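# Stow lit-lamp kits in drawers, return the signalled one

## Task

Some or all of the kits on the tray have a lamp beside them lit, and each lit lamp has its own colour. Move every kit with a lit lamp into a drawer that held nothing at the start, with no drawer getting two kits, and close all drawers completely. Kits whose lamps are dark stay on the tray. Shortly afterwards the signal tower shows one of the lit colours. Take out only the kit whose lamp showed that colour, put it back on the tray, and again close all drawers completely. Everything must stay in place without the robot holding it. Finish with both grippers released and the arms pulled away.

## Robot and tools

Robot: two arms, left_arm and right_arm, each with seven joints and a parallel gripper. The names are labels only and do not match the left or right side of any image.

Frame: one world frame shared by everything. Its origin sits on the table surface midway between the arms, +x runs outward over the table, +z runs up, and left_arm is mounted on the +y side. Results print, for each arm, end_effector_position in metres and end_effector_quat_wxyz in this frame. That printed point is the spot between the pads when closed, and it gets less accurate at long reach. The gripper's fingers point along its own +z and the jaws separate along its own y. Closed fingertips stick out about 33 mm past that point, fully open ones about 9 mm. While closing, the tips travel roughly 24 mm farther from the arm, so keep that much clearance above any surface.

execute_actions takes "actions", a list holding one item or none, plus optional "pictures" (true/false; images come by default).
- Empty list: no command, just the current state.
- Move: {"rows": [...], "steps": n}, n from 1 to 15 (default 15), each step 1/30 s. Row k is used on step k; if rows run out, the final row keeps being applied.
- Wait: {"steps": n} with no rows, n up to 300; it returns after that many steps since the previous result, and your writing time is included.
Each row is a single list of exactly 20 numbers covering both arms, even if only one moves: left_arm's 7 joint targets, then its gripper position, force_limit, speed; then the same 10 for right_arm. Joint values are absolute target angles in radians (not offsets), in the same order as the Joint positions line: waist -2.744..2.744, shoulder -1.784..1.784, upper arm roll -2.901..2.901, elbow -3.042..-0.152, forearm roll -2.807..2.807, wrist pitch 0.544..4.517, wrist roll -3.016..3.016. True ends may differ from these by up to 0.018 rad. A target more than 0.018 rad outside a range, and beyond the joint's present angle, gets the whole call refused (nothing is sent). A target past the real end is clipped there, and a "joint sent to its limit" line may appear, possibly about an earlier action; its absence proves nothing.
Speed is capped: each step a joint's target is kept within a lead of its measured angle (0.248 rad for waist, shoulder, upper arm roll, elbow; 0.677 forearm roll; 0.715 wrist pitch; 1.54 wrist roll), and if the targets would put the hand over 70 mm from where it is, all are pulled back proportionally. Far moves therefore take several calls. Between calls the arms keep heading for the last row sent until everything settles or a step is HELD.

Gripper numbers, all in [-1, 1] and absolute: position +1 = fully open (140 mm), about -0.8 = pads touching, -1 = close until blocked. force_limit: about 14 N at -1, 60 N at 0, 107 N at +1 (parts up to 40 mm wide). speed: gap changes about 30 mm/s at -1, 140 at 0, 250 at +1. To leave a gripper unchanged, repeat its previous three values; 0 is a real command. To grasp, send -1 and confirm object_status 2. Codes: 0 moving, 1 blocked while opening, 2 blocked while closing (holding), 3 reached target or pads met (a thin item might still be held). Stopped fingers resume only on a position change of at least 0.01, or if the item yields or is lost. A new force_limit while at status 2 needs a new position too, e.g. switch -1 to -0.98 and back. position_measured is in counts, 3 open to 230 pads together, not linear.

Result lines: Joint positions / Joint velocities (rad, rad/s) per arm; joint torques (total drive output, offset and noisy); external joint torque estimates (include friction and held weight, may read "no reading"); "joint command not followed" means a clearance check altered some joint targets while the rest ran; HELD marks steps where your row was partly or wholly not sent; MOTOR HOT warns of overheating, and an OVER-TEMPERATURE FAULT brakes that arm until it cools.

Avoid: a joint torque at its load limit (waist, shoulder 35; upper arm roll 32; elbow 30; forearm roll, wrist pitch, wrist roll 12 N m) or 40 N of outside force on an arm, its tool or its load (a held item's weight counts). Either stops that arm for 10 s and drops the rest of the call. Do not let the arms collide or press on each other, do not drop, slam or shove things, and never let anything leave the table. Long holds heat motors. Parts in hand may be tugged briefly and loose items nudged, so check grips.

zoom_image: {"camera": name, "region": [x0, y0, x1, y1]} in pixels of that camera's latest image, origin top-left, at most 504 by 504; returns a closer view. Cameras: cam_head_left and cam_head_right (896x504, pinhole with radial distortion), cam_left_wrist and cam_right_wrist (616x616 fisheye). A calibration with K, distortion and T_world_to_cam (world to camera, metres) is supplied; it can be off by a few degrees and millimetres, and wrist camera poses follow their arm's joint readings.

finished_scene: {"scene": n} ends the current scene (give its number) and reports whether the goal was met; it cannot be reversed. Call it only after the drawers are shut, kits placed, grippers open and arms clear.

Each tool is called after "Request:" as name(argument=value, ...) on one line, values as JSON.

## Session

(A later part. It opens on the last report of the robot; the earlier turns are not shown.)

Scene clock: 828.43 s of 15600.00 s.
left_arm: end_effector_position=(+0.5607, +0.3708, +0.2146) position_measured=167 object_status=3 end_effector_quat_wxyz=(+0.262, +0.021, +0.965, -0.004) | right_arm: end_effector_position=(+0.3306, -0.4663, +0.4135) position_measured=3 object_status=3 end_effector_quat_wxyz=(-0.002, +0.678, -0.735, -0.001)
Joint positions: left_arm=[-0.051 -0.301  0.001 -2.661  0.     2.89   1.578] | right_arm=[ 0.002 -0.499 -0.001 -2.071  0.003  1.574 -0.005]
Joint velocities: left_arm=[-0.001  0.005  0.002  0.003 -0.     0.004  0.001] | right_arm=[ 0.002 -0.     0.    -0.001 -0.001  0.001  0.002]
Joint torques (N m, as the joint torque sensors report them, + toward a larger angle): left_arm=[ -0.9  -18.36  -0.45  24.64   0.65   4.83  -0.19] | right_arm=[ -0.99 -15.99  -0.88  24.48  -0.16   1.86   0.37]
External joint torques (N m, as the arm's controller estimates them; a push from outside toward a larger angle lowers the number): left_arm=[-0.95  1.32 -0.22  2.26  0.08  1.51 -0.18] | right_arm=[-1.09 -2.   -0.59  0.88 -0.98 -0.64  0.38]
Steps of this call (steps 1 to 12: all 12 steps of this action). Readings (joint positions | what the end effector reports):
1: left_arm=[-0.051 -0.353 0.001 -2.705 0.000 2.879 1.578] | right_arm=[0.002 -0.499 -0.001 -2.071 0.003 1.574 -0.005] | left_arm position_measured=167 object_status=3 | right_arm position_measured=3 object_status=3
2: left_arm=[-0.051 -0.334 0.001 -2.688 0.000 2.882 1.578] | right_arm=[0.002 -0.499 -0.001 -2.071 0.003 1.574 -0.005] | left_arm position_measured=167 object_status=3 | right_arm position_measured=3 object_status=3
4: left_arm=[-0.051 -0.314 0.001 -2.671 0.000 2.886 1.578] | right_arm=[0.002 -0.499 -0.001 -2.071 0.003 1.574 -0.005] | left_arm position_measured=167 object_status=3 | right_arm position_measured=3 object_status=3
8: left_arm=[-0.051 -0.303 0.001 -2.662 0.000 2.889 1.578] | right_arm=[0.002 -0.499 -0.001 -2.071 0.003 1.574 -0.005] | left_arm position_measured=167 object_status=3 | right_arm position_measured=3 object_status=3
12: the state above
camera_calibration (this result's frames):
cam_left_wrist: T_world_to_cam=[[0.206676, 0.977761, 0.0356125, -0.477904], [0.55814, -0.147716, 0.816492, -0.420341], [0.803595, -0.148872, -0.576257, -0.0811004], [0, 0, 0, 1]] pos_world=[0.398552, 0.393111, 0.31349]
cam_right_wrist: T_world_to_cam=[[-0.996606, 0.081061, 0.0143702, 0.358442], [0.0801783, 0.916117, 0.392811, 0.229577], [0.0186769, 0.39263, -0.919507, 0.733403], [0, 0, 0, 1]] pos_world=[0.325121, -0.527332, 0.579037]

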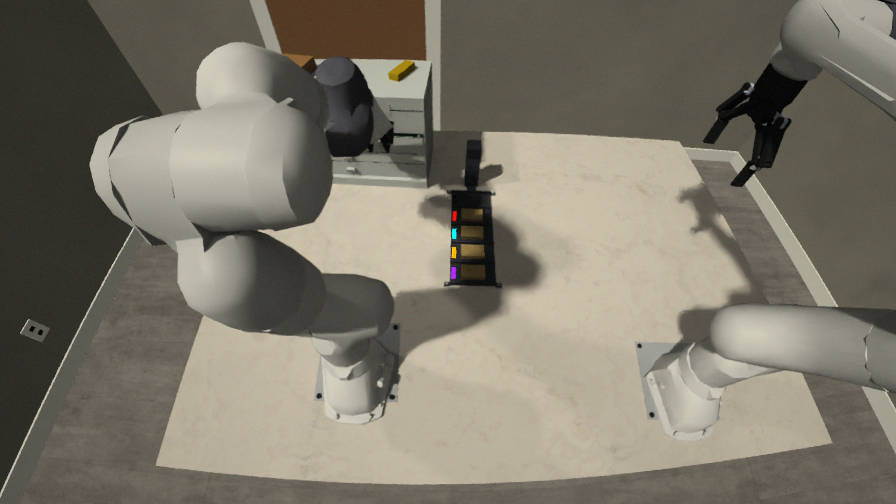

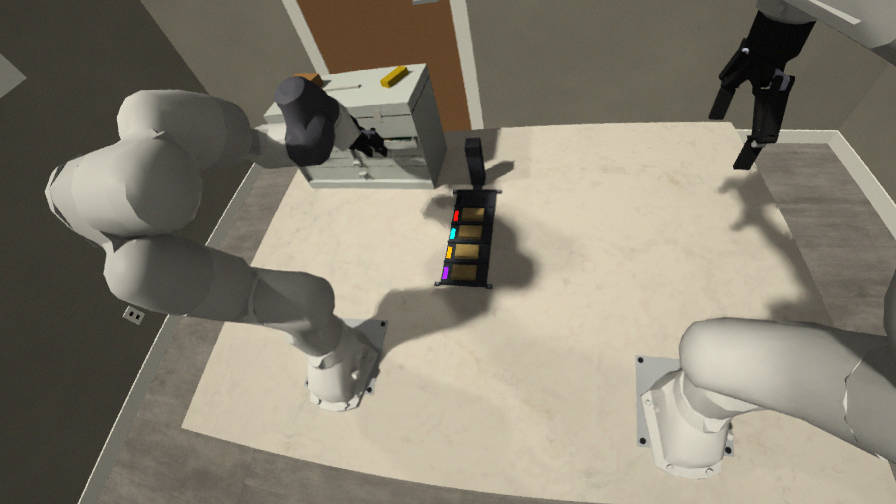

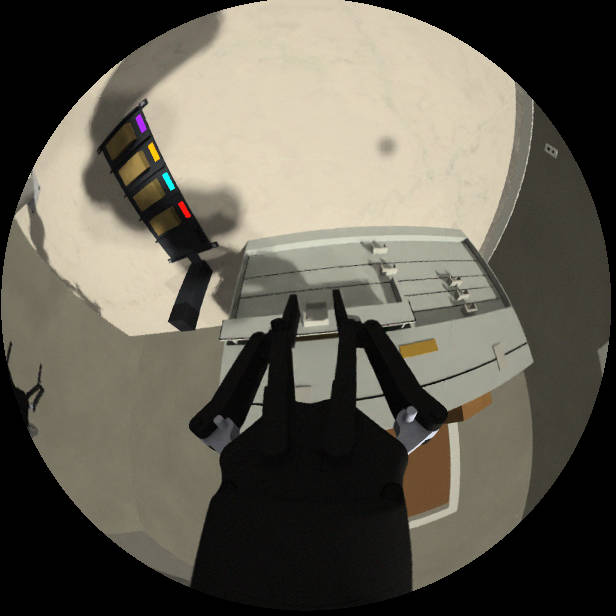

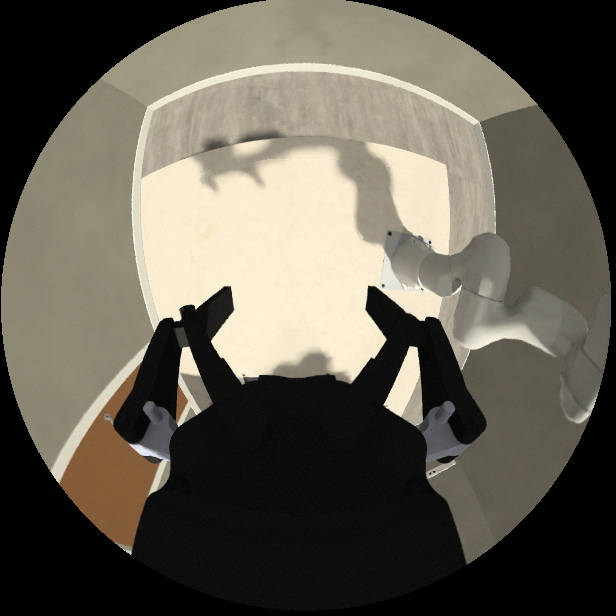

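Request:
execute_actions(actions=[{"rows":[[-0.05,-0.187,0,-2.98,0,3.61,1.571,-0.3,-0.3,0, 0,-0.5,0,-2.07,0,1.571,0,1,0,0]],"steps":12}], pictures=false)

Request:
execute_actions(actions=[{"rows":[[-0.05,0.251,0,-2.985,0,4.485,1.571,-0.3,-0.3,0, 0,-0.5,0,-2.07,0,1.571,0,1,0,0]],"steps":15}], pictures=false)

Request:
execute_actions(actions=[{"steps":15}], pictures=false)

Request:
execute_actions(actions=[{"rows":[[-0.05,0.255,0,-2.974,0,4.47,1.571,-0.3,-0.3,0, 0,-0.5,0,-2.07,0,1.571,0,1,0,0],[-0.05,0.258,0,-2.965,0,4.463,1.571,-0.3,-0.3,0, 0,-0.5,0,-2.07,0,1.571,0,1,0,0],[-0.05,0.26,0,-2.956,0,4.456,1.571,-0.3,-0.3,0, 0,-0.5,0,-2.07,0,1.571,0,1,0,0],[-0.05,0.263,0,-2.947,0,4.449,1.571,-0.3,-0.3,0, 0,-0.5,0,-2.07,0,1.571,0,1,0,0],[-0.05,0.265,0,-2.938,0,4.442,1.571,-0.3,-0.3,0, 0,-0.5,0,-2.07,0,1.571,0,1,0,0],[-0.05,0.268,0,-2.929,0,4.435,1.571,-0.3,-0.3,0, 0,-0.5,0,-2.07,0,1.571,0,1,0,0],[-0.05,0.27,0,-2.92,0,4.428,1.571,-0.3,-0.3,0, 0,-0.5,0,-2.07,0,1.571,0,1,0,0],[-0.05,0.273,0,-2.911,0,4.421,1.571,-0.3,-0.3,0, 0,-0.5,0,-2.07,0,1.571,0,1,0,0],[-0.05,0.275,0,-2.902,0,4.414,1.571,-0.3,-0.3,0, 0,-0.5,0,-2.07,0,1.571,0,1,0,0],[-0.05,0.278,0,-2.893,0,4.407,1.571,-0.3,-0.3,0, 0,-0.5,0,-2.07,0,1.571,0,1,0,0],[-0.05,0.28,0,-2.884,0,4.40,1.571,-0.3,-0.3,0, 0,-0.5,0,-2.07,0,1.571,0,1,0,0],[-0.05,0.283,0,-2.875,0,4.393,1.571,-0.3,-0.3,0, 0,-0.5,0,-2.07,0,1.571,0,1,0,0],[-0.05,0.285,0,-2.866,0,4.388,1.571,-0.3,-0.3,0, 0,-0.5,0,-2.07,0,1.571,0,1,0,0],[-0.05,0.288,0,-2.857,0,4.384,1.571,-0.3,-0.3,0, 0,-0.5,0,-2.07,0,1.571,0,1,0,0],[-0.05,0.29,0,-2.849,0,4.38,1.571,-0.3,-0.3,0, 0,-0.5,0,-2.07,0,1.571,0,1,0,0]],"steps":15}], pictures=false)

Request:
execute_actions(actions=[{"steps":15}])

Scene clock: 879.33 s of 15600.00 s.
left_arm: end_effector_position=(+0.5216, +0.3720, +0.1511) position_measured=167 object_status=3 end_effector_quat_wxyz=(+0.363, +0.020, +0.932, -0.005) | right_arm: end_effector_position=(+0.3306, -0.4663, +0.4135) position_measured=3 object_status=3 end_effector_quat_wxyz=(-0.002, +0.678, -0.735, -0.001)
Joint positions: left_arm=[-0.051 -0.185  0.001 -2.978  0.001  3.535  1.578] | right_arm=[ 0.002 -0.499 -0.001 -2.071  0.003  1.574 -0.005]
Joint velocities: left_arm=[-0.    -0.01  -0.     0.001 -0.001  0.433  0.   ] | right_arm=[ 0.     0.001  0.    -0.     0.    -0.     0.   ]
Joint torques (N m, as the joint torque sensors report them, + toward a larger angle): left_arm=[ -0.27 -17.48  -0.37  15.08   0.32   3.99  -0.34] | right_arm=[ -1.09 -16.04  -0.81  24.8   -0.18   1.85   0.4 ]
External joint torques (N m, as the arm's controller estimates them; a push from outside toward a larger angle lowers the number): left_arm=[-0.29 -0.59 -0.22 -0.54  0.05  0.79 -0.32] | right_arm=[-1.09 -2.1  -0.39  1.16 -0.99 -0.65  0.4 ]
Steps of this call (steps 1 to 15: the robot went on to your last target; steps 16 to 90: nothing new was sent; then 47.50 s passed at rest; steps 91 to 102: all 12 steps of this action). Readings (joint positions | what the end effector reports):
91: left_arm=[-0.051 -0.289 0.001 -2.708 0.001 3.005 1.578] | right_arm=[0.002 -0.499 -0.001 -2.071 0.003 1.574 -0.005] | left_arm position_measured=167 object_status=3 | right_arm position_measured=3 object_status=3
92: left_arm=[-0.051 -0.263 0.001 -2.779 0.001 3.118 1.578] | right_arm=[0.002 -0.499 -0.001 -2.071 0.003 1.574 -0.005] | left_arm position_measured=167 object_status=3 | right_arm position_measured=3 object_status=3
94: left_arm=[-0.051 -0.209 0.001 -2.902 0.001 3.272 1.578] | right_arm=[0.002 -0.499 -0.001 -2.071 0.003 1.574 -0.005] | left_arm position_measured=167 object_status=3 | right_arm position_measured=3 object_status=3
98: left_arm=[-0.051 -0.183 0.001 -2.976 0.001 3.449 1.578] | right_arm=[0.002 -0.499 -0.001 -2.071 0.003 1.574 -0.005] | left_arm position_measured=167 object_status=3 | right_arm position_measured=3 object_status=3
102: the state above

Scene clock: 879.83 s of 15600.00 s.
left_arm: end_effector_position=(+0.5417, +0.3713, +0.1900) position_measured=167 object_status=3 end_effector_quat_wxyz=(+0.557, +0.018, +0.830, -0.008) | right_arm: end_effector_position=(+0.3306, -0.4663, +0.4135) position_measured=3 object_status=3 end_effector_quat_wxyz=(-0.002, +0.678, -0.735, -0.001)
Joint positions: left_arm=[-0.051  0.248  0.001 -2.987  0.001  4.417  1.578] | right_arm=[ 0.002 -0.499 -0.001 -2.071  0.003  1.574 -0.005]
Joint velocities: left_arm=[-0.     0.012  0.     0.004 -0.     0.39  -0.   ] | right_arm=[ 0.001  0.001  0.     0.    -0.001  0.     0.   ]
Joint torques (N m, as the joint torque sensors report them, + toward a larger angle): left_arm=[  0.4  -21.11  -0.34   7.99  -0.07   3.8   -0.34] | right_arm=[ -1.02 -16.01  -1.    24.75  -0.2    1.87   0.43]
External joint torques (N m, as the arm's controller estimates them; a push from outside toward a larger angle lowers the number): left_arm=[ 0.38  1.65 -0.6   1.11  0.01  0.8  -0.32] | right_arm=[-1.04 -2.09 -0.61  1.15 -1.   -0.63  0.43]
Steps of this call (steps 1 to 15: all 15 steps of this action). Readings (joint positions | what the end effector reports):
1: left_arm=[-0.051 -0.149 0.001 -2.974 0.001 3.623 1.578] | right_arm=[0.002 -0.499 -0.001 -2.071 0.003 1.574 -0.005] | left_arm position_measured=167 object_status=3 | right_arm position_measured=3 object_status=3
2: left_arm=[-0.051 -0.091 0.001 -2.972 0.001 3.722 1.578] | right_arm=[0.002 -0.499 -0.001 -2.071 0.003 1.574 -0.005] | left_arm position_measured=167 object_status=3 | right_arm position_measured=3 object_status=3
4: left_arm=[-0.051 0.041 0.001 -2.973 0.001 3.934 1.578] | right_arm=[0.002 -0.499 -0.001 -2.071 0.003 1.574 -0.005] | left_arm position_measured=167 object_status=3 | right_arm position_measured=3 object_status=3
8: left_arm=[-0.051 0.220 0.001 -2.987 0.001 4.223 1.578] | right_arm=[0.002 -0.499 -0.001 -2.071 0.003 1.574 -0.005] | left_arm position_measured=167 object_status=3 | right_arm position_measured=3 object_status=3
15: the state above

Scene clock: 880.33 s of 15600.00 s.
left_arm: end_effector_position=(+0.5434, +0.3712, +0.2095) position_measured=167 object_status=3 end_effector_quat_wxyz=(+0.582, +0.018, +0.813, -0.009) | right_arm: end_effector_position=(+0.3306, -0.4663, +0.4135) position_measured=3 object_status=3 end_effector_quat_wxyz=(-0.002, +0.678, -0.735, -0.001)
Joint positions: left_arm=[-0.051  0.249  0.001 -2.986  0.001  4.478  1.578] | right_arm=[ 0.002 -0.499 -0.001 -2.071  0.003  1.574 -0.005]
Joint velocities: left_arm=[ 0.001  0.002 -0.001  0.     0.001  0.02   0.002] | right_arm=[-0.001  0.001 -0.001 -0.     0.     0.    -0.001]
Joint torques (N m, as the joint torque sensors report them, + toward a larger angle): left_arm=[  0.2  -21.83   0.39   7.16   0.02   3.64  -0.21] | right_arm=[ -0.71 -15.62  -0.89  24.52  -0.2    1.86   0.39]
External joint torques (N m, as the arm's controller estimates them; a push from outside toward a larger angle lowers the number): left_arm=[ 0.18  1.14  0.14  0.19  0.1   0.56 -0.19] | right_arm=[-0.71 -1.6  -0.47  0.86 -1.01 -0.64  0.39]
Steps of this call (steps 1 to 15: the robot went on to your last target). Readings (joint positions | what the end effector reports):
1: left_arm=[-0.051 0.248 0.001 -2.987 0.001 4.429 1.578] | right_arm=[0.002 -0.499 -0.001 -2.071 0.003 1.574 -0.005] | left_arm position_measured=167 object_status=3 | right_arm position_measured=3 object_status=3
2: left_arm=[-0.051 0.248 0.001 -2.987 0.001 4.438 1.578] | right_arm=[0.002 -0.499 -0.001 -2.071 0.003 1.574 -0.005] | left_arm position_measured=167 object_status=3 | right_arm position_measured=3 object_status=3
4: left_arm=[-0.051 0.248 0.001 -2.987 0.001 4.452 1.578] | right_arm=[0.002 -0.499 -0.001 -2.071 0.003 1.574 -0.005] | left_arm position_measured=167 object_status=3 | right_arm position_measured=3 object_status=3
8: left_arm=[-0.051 0.249 0.001 -2.987 0.001 4.468 1.578] | right_arm=[0.002 -0.499 -0.001 -2.071 0.003 1.574 -0.005] | left_arm position_measured=167 object_status=3 | right_arm position_measured=3 object_status=3
15: the state above

Scene clock: 880.83 s of 15600.00 s.
left_arm: end_effector_position=(+0.5853, +0.3697, +0.2134) position_measured=167 object_status=3 end_effector_quat_wxyz=(+0.587, +0.018, +0.809, -0.009) | right_arm: end_effector_position=(+0.3306, -0.4663, +0.4135) position_measured=3 object_status=3 end_effector_quat_wxyz=(-0.002, +0.678, -0.735, -0.001)
Joint positions: left_arm=[-0.051  0.283  0.001 -2.87   0.001  4.408  1.578] | right_arm=[ 0.002 -0.499 -0.001 -2.071  0.003  1.574 -0.005]
Joint velocities: left_arm=[ 0.002  0.088 -0.001  0.204  0.    -0.183  0.001] | right_arm=[-0.002 -0.001 -0.    -0.    -0.001  0.    -0.001]
Joint torques (N m, as the joint torque sensors report them, + toward a larger angle): left_arm=[ -0.05 -26.7   -0.07  10.45   0.1    3.33  -0.28] | right_arm=[ -0.82 -15.8   -0.92  24.51  -0.14   1.87   0.36]
External joint torques (N m, as the arm's controller estimates them; a push from outside toward a larger angle lowers the number): left_arm=[-0.09 -1.2  -0.37  3.7   0.13  0.03 -0.25] | right_arm=[-0.78 -1.81 -0.46  0.87 -0.94 -0.64  0.36]
Steps of this call (steps 1 to 15: all 15 steps of this action). Readings (joint positions | what the end effector reports):
1: left_arm=[-0.051 0.250 0.001 -2.984 0.001 4.477 1.578] | right_arm=[0.002 -0.499 -0.001 -2.071 0.003 1.574 -0.005] | left_arm position_measured=167 object_status=3 | right_arm position_measured=3 object_status=3
2: left_arm=[-0.051 0.252 0.001 -2.979 0.001 4.476 1.578] | right_arm=[0.002 -0.499 -0.001 -2.071 0.003 1.574 -0.005] | left_arm position_measured=167 object_status=3 | right_arm position_measured=3 object_status=3
4: left_arm=[-0.051 0.256 0.001 -2.965 0.001 4.470 1.578] | right_arm=[0.002 -0.499 -0.001 -2.071 0.003 1.574 -0.005] | left_arm position_measured=167 object_status=3 | right_arm position_measured=3 object_status=3
8: left_arm=[-0.051 0.266 0.001 -2.931 0.001 4.450 1.578] | right_arm=[0.002 -0.499 -0.001 -2.071 0.003 1.574 -0.005] | left_arm position_measured=167 object_status=3 | right_arm position_measured=3 object_status=3
15: the state above

Scene clock: 881.33 s of 15600.00 s.
left_arm: end_effector_position=(+0.5896, +0.3695, +0.2121) position_measured=167 object_status=3 end_effector_quat_wxyz=(+0.586, +0.018, +0.810, -0.009) | right_arm: end_effector_position=(+0.3306, -0.4663, +0.4136) position_measured=3 object_status=3 end_effector_quat_wxyz=(-0.002, +0.678, -0.735, -0.001)
Joint positions: left_arm=[-0.051  0.287  0.001 -2.857  0.001  4.396  1.578] | right_arm=[ 0.002 -0.499 -0.001 -2.071  0.003  1.574 -0.005]
Joint velocities: left_arm=[ 0.002 -0.    -0.001  0.     0.002  0.     0.   ] | right_arm=[-0.001  0.     0.001 -0.     0.001  0.001  0.   ]
Joint torques (N m, as the joint torque sensors report them, + toward a larger angle): left_arm=[  0.35 -24.63  -0.5   13.05   0.07   0.61  -0.22] | right_arm=[ -1.05 -15.62  -0.71  24.7   -0.23   1.83   0.38]
External joint torques (N m, as the arm's controller estimates them; a push from outside toward a larger angle lowers the number): left_arm=[ 0.31  1.54 -0.8   4.11  0.08 -2.47 -0.19] | right_arm=[-1.06 -1.58 -0.32  1.03 -1.04 -0.67  0.38]
Steps of this call (steps 1 to 15: the robot went on to your last target). Readings (joint positions | what the end effector reports):
1: left_arm=[-0.051 0.286 0.001 -2.864 0.001 4.404 1.578] | right_arm=[0.002 -0.499 -0.001 -2.071 0.003 1.574 -0.005] | left_arm position_measured=167 object_status=3 | right_arm position_measured=3 object_status=3
2: left_arm=[-0.051 0.287 0.001 -2.860 0.001 4.400 1.578] | right_arm=[0.002 -0.499 -0.001 -2.071 0.003 1.574 -0.005] | left_arm position_measured=167 object_status=3 | right_arm position_measured=3 object_status=3
4: left_arm=[-0.051 0.287 0.001 -2.858 0.001 4.397 1.578] | right_arm=[0.002 -0.499 -0.001 -2.071 0.003 1.574 -0.005] | left_arm position_measured=167 object_status=3 | right_arm position_measured=3 object_status=3
8: left_arm=[-0.051 0.287 0.001 -2.857 0.001 4.396 1.578] | right_arm=[0.002 -0.499 -0.001 -2.071 0.003 1.574 -0.005] | left_arm position_measured=167 object_status=3 | right_arm position_measured=3 object_status=3
15: the state above
camera_calibration (this result's frames):
cam_left_wrist: T_world_to_cam=[[0.141044, 0.980048, 0.140042, -0.466818], [-0.120787, -0.123364, 0.984983, -0.0789824], [0.982607, -0.155841, 0.100977, -0.352534], [0, 0, 0, 1]] pos_world=[0.402705, 0.392821, 0.178768]
cam_right_wrist: T_world_to_cam=[[-0.996606, 0.0810625, 0.0143607, 0.358447], [0.080176, 0.91612, 0.392806, 0.22958], [0.0186857, 0.392624, -0.919509, 0.733404], [0, 0, 0, 1]] pos_world=[0.325119, -0.527331, 0.579044]

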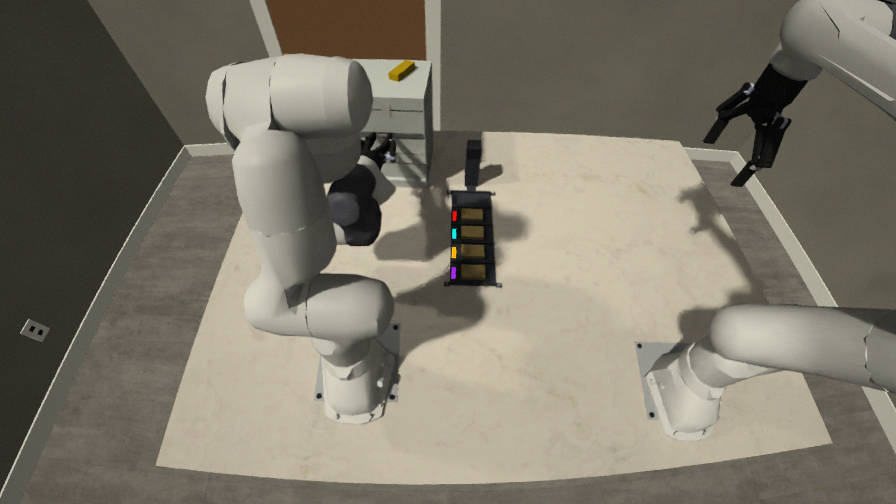

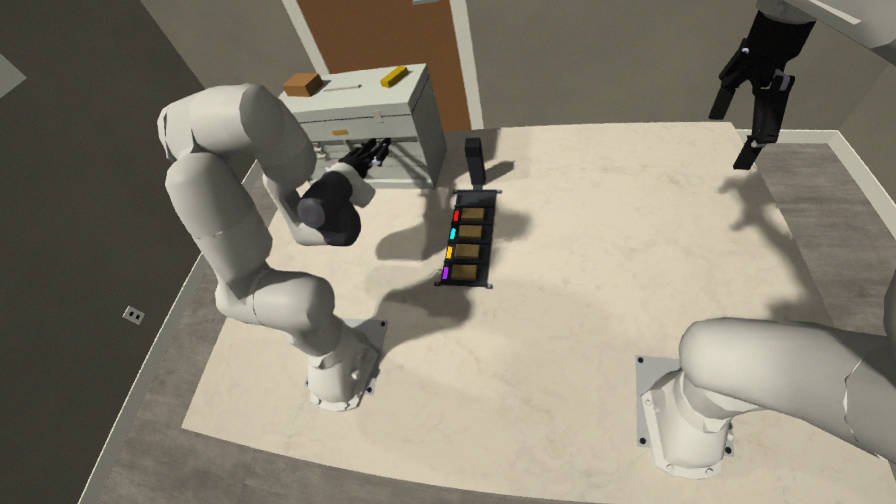

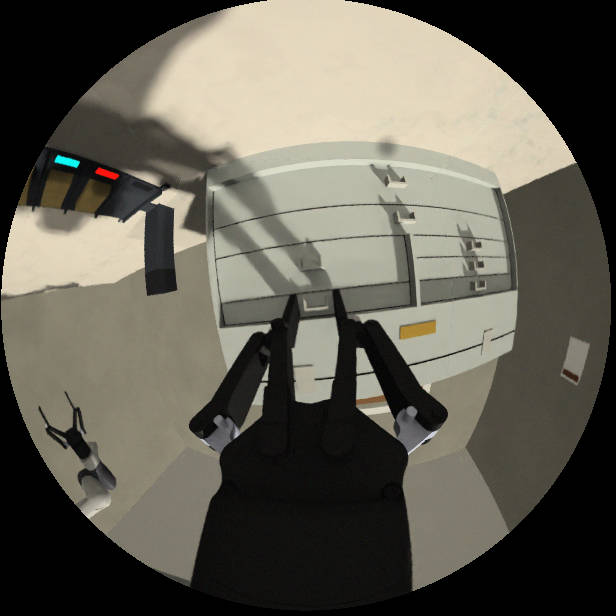

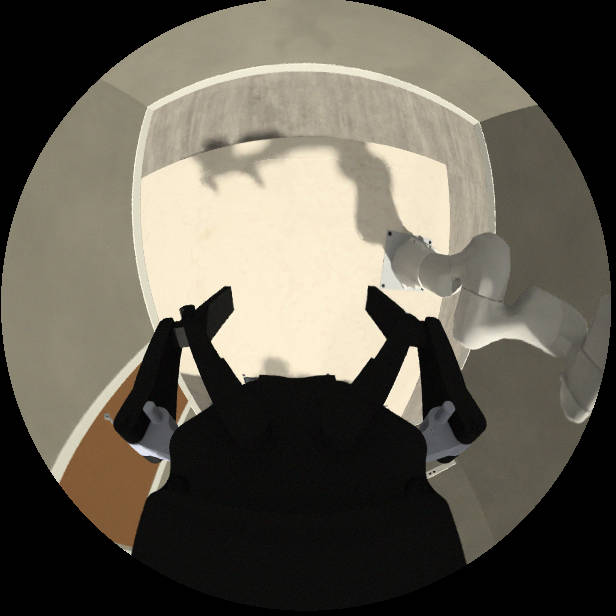

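Request:
execute_actions(actions=[{"rows":[[-0.05,0.26,0,-2.95,0,4.4,1.571,-0.3,-0.3,0, 0,-0.5,0,-2.07,0,1.571,0,1,0,0],[-0.05,0.26,0,-2.95,0,4.4,1.571,-0.3,-0.3,0, 0,-0.5,0,-2.07,0,1.571,0,1,0,0],[-0.05,0.26,0,-2.95,0,4.2,1.571,-0.3,-0.3,0, 0,-0.5,0,-2.07,0,1.571,0,1,0,0],[-0.05,0.24,0,-2.95,0,4.0,1.6,-0.3,-0.3,0, 0,-0.5,0,-2.07,0,1.571,0,1,0,0],[-0.03,0.2,0,-2.95,0,3.9,1.7,-0.3,-0.3,0, 0,-0.5,0,-2.07,0,1.571,0,1,0,0],[0.0,0.16,0,-2.95,0,3.8,1.8,-0.3,-0.3,0, 0,-0.5,0,-2.07,0,1.571,0,1,0,0],[0.03,0.12,0,-2.95,0,3.7,1.85,-0.3,-0.3,0, 0,-0.5,0,-2.07,0,1.571,0,1,0,0],[0.06,0.08,0,-2.95,0,3.6,1.85,-0.3,-0.3,0, 0,-0.5,0,-2.07,0,1.571,0,1,0,0],[0.09,0.04,0,-2.95,0,3.5,1.85,-0.3,-0.3,0, 0,-0.5,0,-2.07,0,1.571,0,1,0,0],[0.12,0.0,0,-2.94,0,3.4,1.85,-0.3,-0.3,0, 0,-0.5,0,-2.07,0,1.571,0,1,0,0],[0.15,-0.04,0,-2.93,0,3.3,1.85,-0.3,-0.3,0, 0,-0.5,0,-2.07,0,1.571,0,1,0,0],[0.17,-0.08,0,-2.92,0,3.2,1.85,-0.3,-0.3,0, 0,-0.5,0,-2.07,0,1.571,0,1,0,0],[0.18,-0.12,0,-2.90,0,3.2,1.86,-0.3,-0.3,0, 0,-0.5,0,-2.07,0,1.571,0,1,0,0],[0.184,-0.15,0,-2.88,0,3.2,1.86,-0.3,-0.3,0, 0,-0.5,0,-2.07,0,1.571,0,1,0,0],[0.184,-0.18,0,-2.85,0,3.2,1.86,-0.3,-0.3,0, 0,-0.5,0,-2.07,0,1.571,0,1,0,0]],"steps":15}], pictures=false)

Request:
execute_actions(actions=[{"steps":25}], pictures=false)

Request:
execute_actions(actions=[{"rows":[[0.17,-0.10,0,-2.755,0,3.185,1.85,-0.3,-0.3,0, 0,-0.5,0,-2.07,0,1.571,0,1,0,0],[0.17,-0.10,0,-2.755,0,3.185,1.85,-0.3,-0.3,0, 0,-0.5,0,-2.07,0,1.571,0,1,0,0],[0.17,-0.10,0,-2.755,0,3.175,1.84,-0.3,-0.3,0, 0,-0.5,0,-2.07,0,1.571,0,1,0,0],[0.155,-0.025,0,-2.662,0,3.175,1.835,-0.3,-0.3,0, 0,-0.5,0,-2.07,0,1.571,0,1,0,0]],"steps":15}])

Scene clock: 944.87 s of 15600.00 s.
left_arm: end_effector_position=(+0.5421, +0.4692, +0.1395) position_measured=167 object_status=3 end_effector_quat_wxyz=(+0.368, -0.003, +0.928, +0.053) | right_arm: end_effector_position=(+0.3306, -0.4663, +0.4136) position_measured=3 object_status=3 end_effector_quat_wxyz=(-0.002, +0.678, -0.735, -0.001)
Joint positions: left_arm=[ 0.134 -0.056 -0.001 -2.905  0.001  3.612  1.711] | right_arm=[ 0.002 -0.499 -0.001 -2.071  0.003  1.574 -0.005]
Joint velocities: left_arm=[ 0.658 -1.568  0.061  0.655 -0.017 -2.487  0.471] | right_arm=[-0.     0.001  0.001 -0.001  0.001 -0.001 -0.002]
Joint torques (N m, as the joint torque sensors report them, + toward a larger angle): left_arm=[ -2.79 -18.84  -2.87  16.14   0.8    3.05   0.72] | right_arm=[ -0.84 -15.79  -0.39  24.33  -0.16   1.83   0.36]
External joint torques (N m, as the arm's controller estimates them; a push from outside toward a larger angle lowers the number): left_arm=[ 1.22 -1.59  1.07  0.87 -0.29 -1.22  0.74] | right_arm=[-0.87 -1.77 -0.01  0.67 -0.97 -0.67  0.36]
Steps of this call (steps 1 to 15: the robot went on to your last target; steps 16 to 90: nothing new was sent; then 60.03 s passed at rest; steps 91 to 105: all 15 steps of this action). Readings (joint positions | what the end effector reports):
91: left_arm=[-0.051 0.279 0.001 -2.876 0.001 4.397 1.578] | right_arm=[0.002 -0.499 -0.001 -2.071 0.003 1.574 -0.005] | left_arm position_measured=167 object_status=3 | right_arm position_measured=3 object_status=3
92: left_arm=[-0.051 0.272 0.001 -2.901 0.001 4.397 1.578] | right_arm=[0.002 -0.499 -0.001 -2.071 0.003 1.574 -0.005] | left_arm position_measured=167 object_status=3 | right_arm position_measured=3 object_status=3
94: left_arm=[-0.051 0.265 0.001 -2.926 0.001 4.335 1.578] | right_arm=[0.002 -0.499 -0.001 -2.071 0.003 1.574 -0.005] | left_arm position_measured=167 object_status=3 | right_arm position_measured=3 object_status=3
98: left_arm=[-0.018 0.199 -0.001 -2.941 0.001 4.127 1.624] | right_arm=[0.002 -0.499 -0.001 -2.071 0.003 1.574 -0.005] | left_arm position_measured=167 object_status=3 | right_arm position_measured=3 object_status=3
105: the state above

Scene clock: 945.70 s of 15600.00 s.
left_arm: end_effector_position=(+0.5112, +0.4907, +0.1248) position_measured=167 object_status=3 end_effector_quat_wxyz=(+0.257, +0.037, +0.964, +0.062) | right_arm: end_effector_position=(+0.3306, -0.4663, +0.4136) position_measured=3 object_status=3 end_effector_quat_wxyz=(-0.002, +0.678, -0.735, -0.001)
Joint positions: left_arm=[ 0.181 -0.178  0.002 -2.849  0.     3.207  1.844] | right_arm=[ 0.002 -0.499 -0.001 -2.071  0.003  1.574 -0.005]
Joint velocities: left_arm=[-0.001  0.     0.     0.001 -0.    -0.017  0.03 ] | right_arm=[ 0.001  0.001  0.002  0.     0.001  0.    -0.001]
Joint torques (N m, as the joint torque sensors report them, + toward a larger angle): left_arm=[  0.86 -20.95  -0.31  17.15   0.53   2.77   0.54] | right_arm=[ -0.81 -15.78  -0.62  24.55  -0.2    1.86   0.36]
External joint torques (N m, as the arm's controller estimates them; a push from outside toward a larger angle lowers the number): left_arm=[ 0.85 -1.27 -0.14 -1.    0.15 -0.55  0.54] | right_arm=[-0.89 -1.72 -0.31  0.88 -1.02 -0.65  0.36]
Steps of this call (steps 1 to 25: the robot went on to your last target). Readings (joint positions | what the end effector reports):
1: left_arm=[0.152 -0.102 0.001 -2.884 0.001 3.539 1.725] | right_arm=[0.002 -0.499 -0.001 -2.071 0.003 1.574 -0.005] | left_arm position_measured=167 object_status=3 | right_arm position_measured=3 object_status=3
2: left_arm=[0.164 -0.134 0.002 -2.867 0.000 3.481 1.739] | right_arm=[0.002 -0.499 -0.001 -2.071 0.003 1.574 -0.005] | left_arm position_measured=167 object_status=3 | right_arm position_measured=3 object_status=3
4: left_arm=[0.176 -0.168 0.002 -2.850 0.000 3.394 1.761] | right_arm=[0.002 -0.499 -0.001 -2.071 0.003 1.574 -0.005] | left_arm position_measured=167 object_status=3 | right_arm position_measured=3 object_status=3
8: left_arm=[0.180 -0.177 0.002 -2.848 0.000 3.290 1.794] | right_arm=[0.002 -0.499 -0.001 -2.071 0.003 1.574 -0.005] | left_arm position_measured=167 object_status=3 | right_arm position_measured=3 object_status=3
25: the state above

Scene clock: 946.20 s of 15600.00 s.
left_arm: end_effector_position=(+0.5733, +0.4893, +0.1281) position_measured=167 object_status=3 end_effector_quat_wxyz=(+0.262, +0.047, +0.962, +0.059) | right_arm: end_effector_position=(+0.3306, -0.4663, +0.4136) position_measured=3 object_status=3 end_effector_quat_wxyz=(-0.002, +0.678, -0.735, -0.001)
Joint positions: left_arm=[ 0.158 -0.027  0.001 -2.664 -0.     3.181  1.842] | right_arm=[ 0.002 -0.499 -0.001 -2.071  0.003  1.574 -0.005]
Joint velocities: left_arm=[ 0.002  0.006 -0.001  0.007  0.001 -0.011 -0.002] | right_arm=[ 0.     0.    -0.003  0.001 -0.001  0.    -0.001]
Joint torques (N m, as the joint torque sensors report them, + toward a larger angle): left_arm=[ -2.68 -23.57  -0.36  18.92   0.72   2.9   -0.31] | right_arm=[ -1.17 -15.78  -0.85  24.57  -0.18   1.82   0.36]
External joint torques (N m, as the arm's controller estimates them; a push from outside toward a larger angle lowers the number): left_arm=[-2.72  2.06 -0.37  0.21  0.32 -0.44 -0.3 ] | right_arm=[-1.07 -1.66 -0.28  0.82 -0.97 -0.7   0.36]
Steps of this call (steps 1 to 15: all 15 steps of this action). Readings (joint positions | what the end effector reports):
1: left_arm=[0.180 -0.161 0.002 -2.829 -0.000 3.203 1.844] | right_arm=[0.002 -0.499 -0.001 -2.071 0.003 1.574 -0.005] | left_arm position_measured=167 object_status=3 | right_arm position_measured=3 object_status=3
2: left_arm=[0.178 -0.139 0.002 -2.803 -0.000 3.201 1.844] | right_arm=[0.002 -0.499 -0.001 -2.071 0.003 1.574 -0.005] | left_arm position_measured=167 object_status=3 | right_arm position_measured=3 object_status=3
4: left_arm=[0.172 -0.100 0.002 -2.754 -0.000 3.193 1.844] | right_arm=[0.002 -0.499 -0.001 -2.071 0.003 1.574 -0.005] | left_arm position_measured=167 object_status=3 | right_arm position_measured=3 object_status=3
8: left_arm=[0.159 -0.038 0.001 -2.677 -0.000 3.186 1.843] | right_arm=[0.002 -0.499 -0.001 -2.071 0.003 1.574 -0.005] | left_arm position_measured=167 object_status=3 | right_arm position_measured=3 object_status=3
15: the state above
camera_calibration (this result's frames):
cam_left_wrist: T_world_to_cam=[[0.223569, 0.960056, 0.168254, -0.611308], [0.550845, -0.266865, 0.790793, -0.273415], [0.804106, -0.0841149, -0.588504, -0.153892], [0, 0, 0, 1]] pos_world=[0.411024, 0.500981, 0.228503]
cam_right_wrist: T_world_to_cam=[[-0.996606, 0.0810644, 0.0143509, 0.358452], [0.0801741, 0.916122, 0.3928, 0.229582], [0.0186949, 0.392618, -0.919512, 0.733405], [0, 0, 0, 1]] pos_world=[0.325118, -0.527331, 0.579051]

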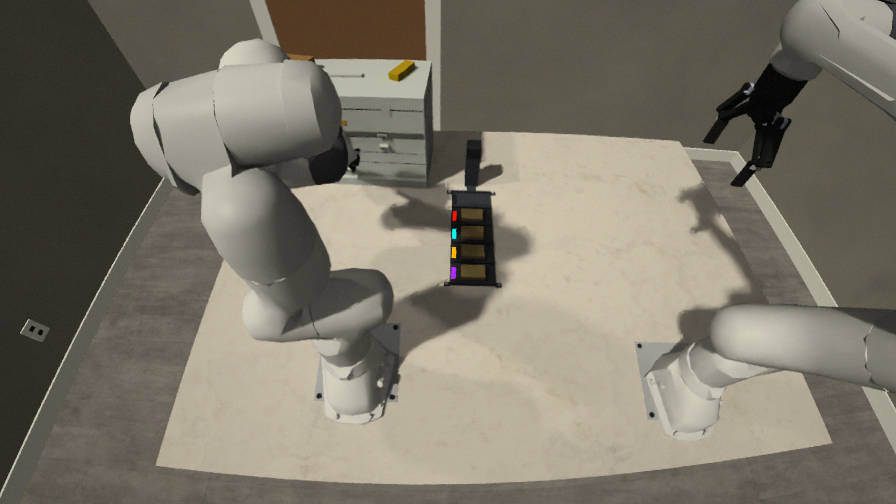

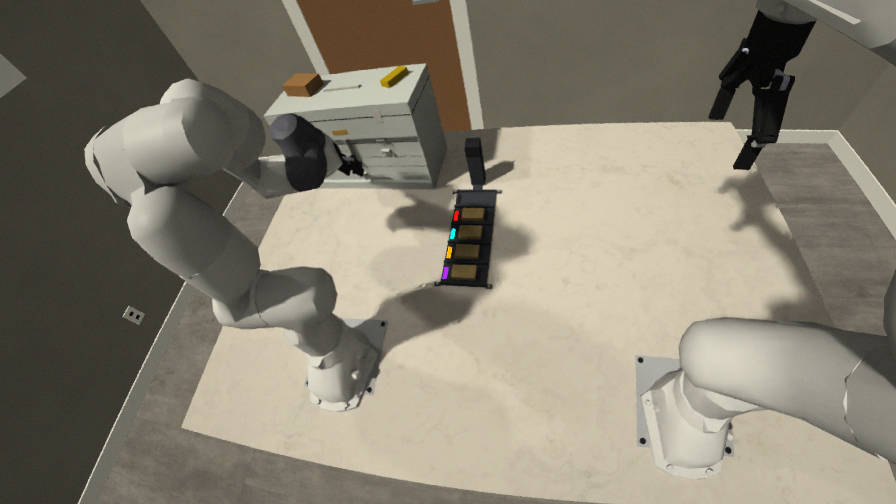

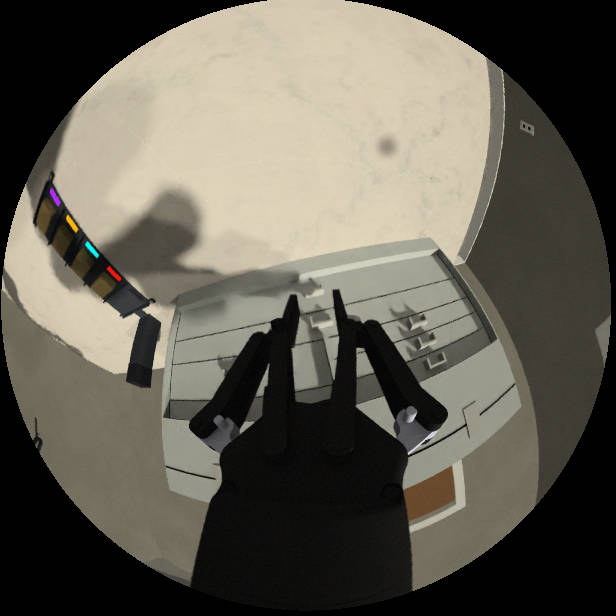

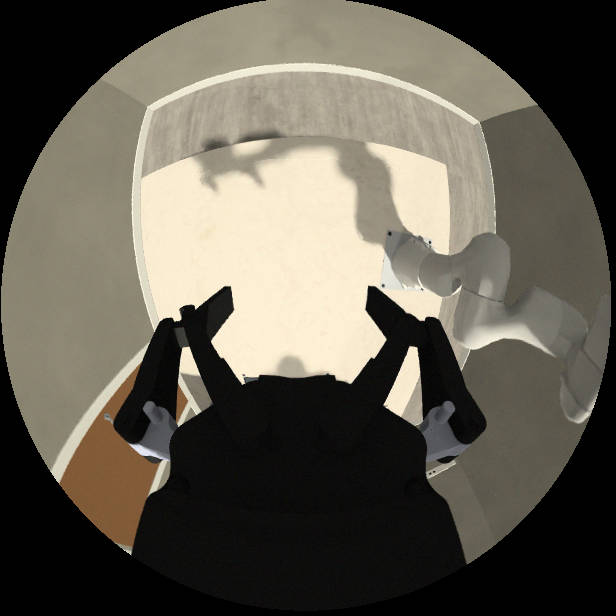

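Request:
execute_actions(actions=[{"rows":[[0.152,0.0,0,-2.63,0,3.16,1.825,-0.3,-0.3,0, 0,-0.5,0,-2.07,0,1.571,0,1,0,0],[0.152,0.0,0,-2.63,0,3.155,1.825,-0.3,-0.3,0, 0,-0.5,0,-2.07,0,1.571,0,1,0,0],[0.149,0.023,0,-2.60,0,3.152,1.82,-0.3,-0.3,0, 0,-0.5,0,-2.07,0,1.571,0,1,0,0],[0.149,0.023,0,-2.60,0,3.152,1.82,-0.3,-0.3,0, 0,-0.5,0,-2.07,0,1.571,0,1,0,0],[0.149,0.023,0,-2.60,0,3.152,1.82,-0.3,-0.3,0, 0,-0.5,0,-2.07,0,1.571,0,1,0,0],[0.147,0.045,0,-2.57,0,3.152,1.82,-0.3,-0.3,0, 0,-0.5,0,-2.07,0,1.571,0,1,0,0]],"steps":15}])

Scene clock: 958.47 s of 15600.00 s.
left_arm: end_effector_position=(+0.6017, +0.4894, +0.1277) position_measured=167 object_status=3 end_effector_quat_wxyz=(+0.262, +0.045, +0.962, +0.057) | right_arm: end_effector_position=(+0.3306, -0.4663, +0.4136) position_measured=3 object_status=3 end_effector_quat_wxyz=(-0.002, +0.678, -0.735, -0.001)
Joint positions: left_arm=[ 0.15   0.042  0.001 -2.573 -0.     3.157  1.83 ] | right_arm=[ 0.002 -0.499 -0.001 -2.071  0.003  1.574 -0.005]
Joint velocities: left_arm=[ 0.001  0.     0.     0.004 -0.001 -0.011 -0.009] | right_arm=[ 0.001 -0.     0.    -0.    -0.001  0.001  0.   ]
Joint torques (N m, as the joint torque sensors report them, + toward a larger angle): left_arm=[ -2.57 -26.21  -1.25  19.63   0.77   3.05  -0.41] | right_arm=[ -0.8  -16.09  -1.07  24.42  -0.22   1.85   0.36]
External joint torques (N m, as the arm's controller estimates them; a push from outside toward a larger angle lowers the number): left_arm=[-2.61  2.   -1.33  0.66  0.35 -0.26 -0.4 ] | right_arm=[-0.84 -2.16 -0.7   0.83 -1.03 -0.64  0.36]
Steps of this call (steps 1 to 15: the robot went on to your last target; steps 16 to 90: nothing new was sent; then 8.77 s passed at rest; steps 91 to 105: all 15 steps of this action). Readings (joint positions | what the end effector reports):
91: left_arm=[0.157 -0.021 0.001 -2.656 -0.000 3.176 1.841] | right_arm=[0.002 -0.499 -0.001 -2.071 0.003 1.574 -0.005] | left_arm position_measured=167 object_status=3 | right_arm position_measured=3 object_status=3
92: left_arm=[0.157 -0.015 0.001 -2.647 -0.000 3.173 1.840] | right_arm=[0.002 -0.499 -0.001 -2.071 0.003 1.574 -0.005] | left_arm position_measured=167 object_status=3 | right_arm position_measured=3 object_status=3
94: left_arm=[0.154 0.005 0.001 -2.623 -0.000 3.168 1.837] | right_arm=[0.002 -0.499 -0.001 -2.071 0.003 1.574 -0.005] | left_arm position_measured=167 object_status=3 | right_arm position_measured=3 object_status=3
98: left_arm=[0.151 0.034 0.001 -2.584 -0.000 3.162 1.834] | right_arm=[0.002 -0.499 -0.001 -2.071 0.003 1.574 -0.005] | left_arm position_measured=167 object_status=3 | right_arm position_measured=3 object_status=3
105: the state above
camera_calibration (this result's frames):
cam_left_wrist: T_world_to_cam=[[0.221411, 0.961633, 0.161986, -0.616336], [0.551955, -0.260519, 0.792133, -0.292611], [0.803942, -0.0859777, -0.58846, -0.175892], [0, 0, 0, 1]] pos_world=[0.439378, 0.501335, 0.22812]
cam_right_wrist: T_world_to_cam=[[-0.996606, 0.0810647, 0.0143511, 0.358452], [0.0801745, 0.916122, 0.3928, 0.229582], [0.0186949, 0.392618, -0.919512, 0.733405], [0, 0, 0, 1]] pos_world=[0.325118, -0.527331, 0.579051]

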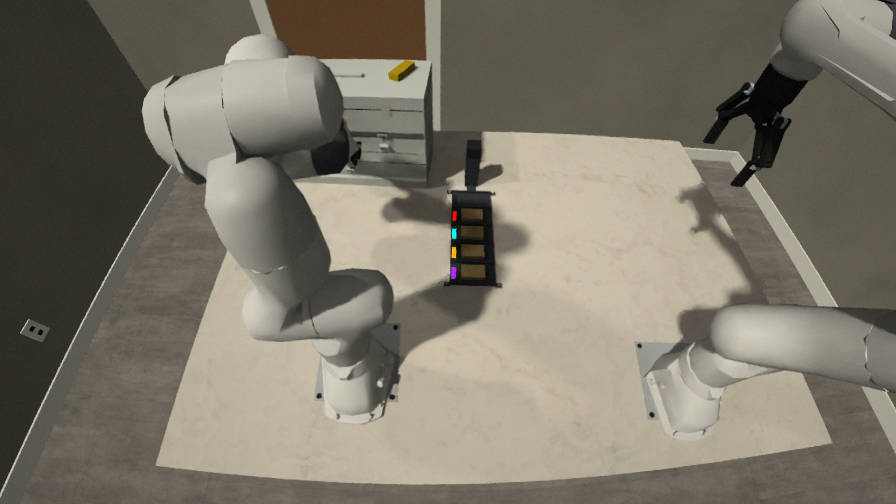

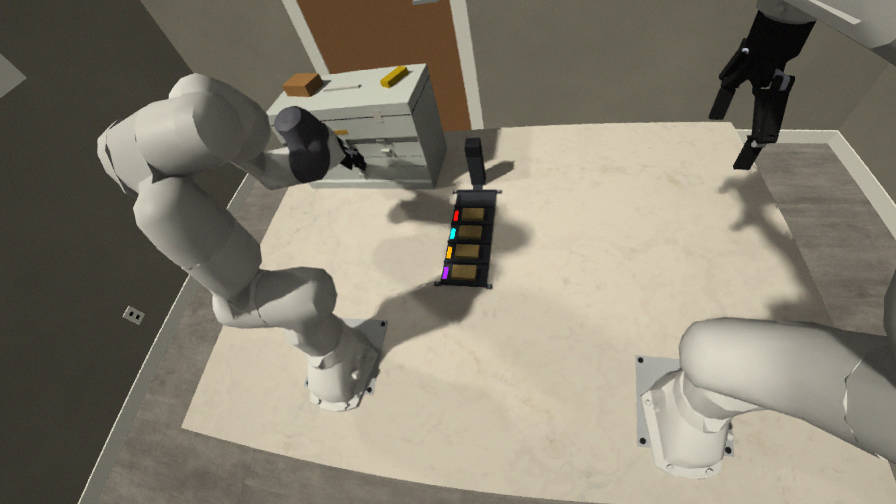

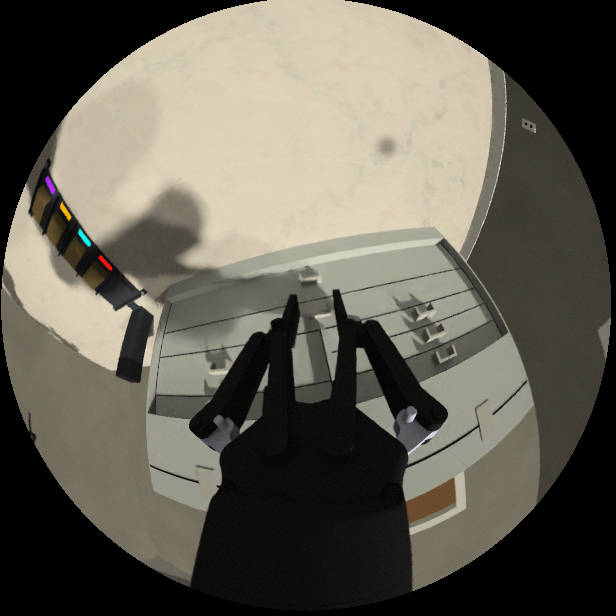

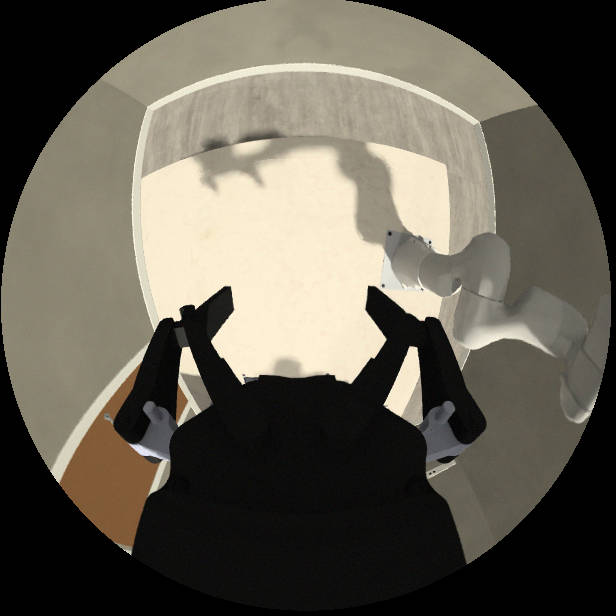

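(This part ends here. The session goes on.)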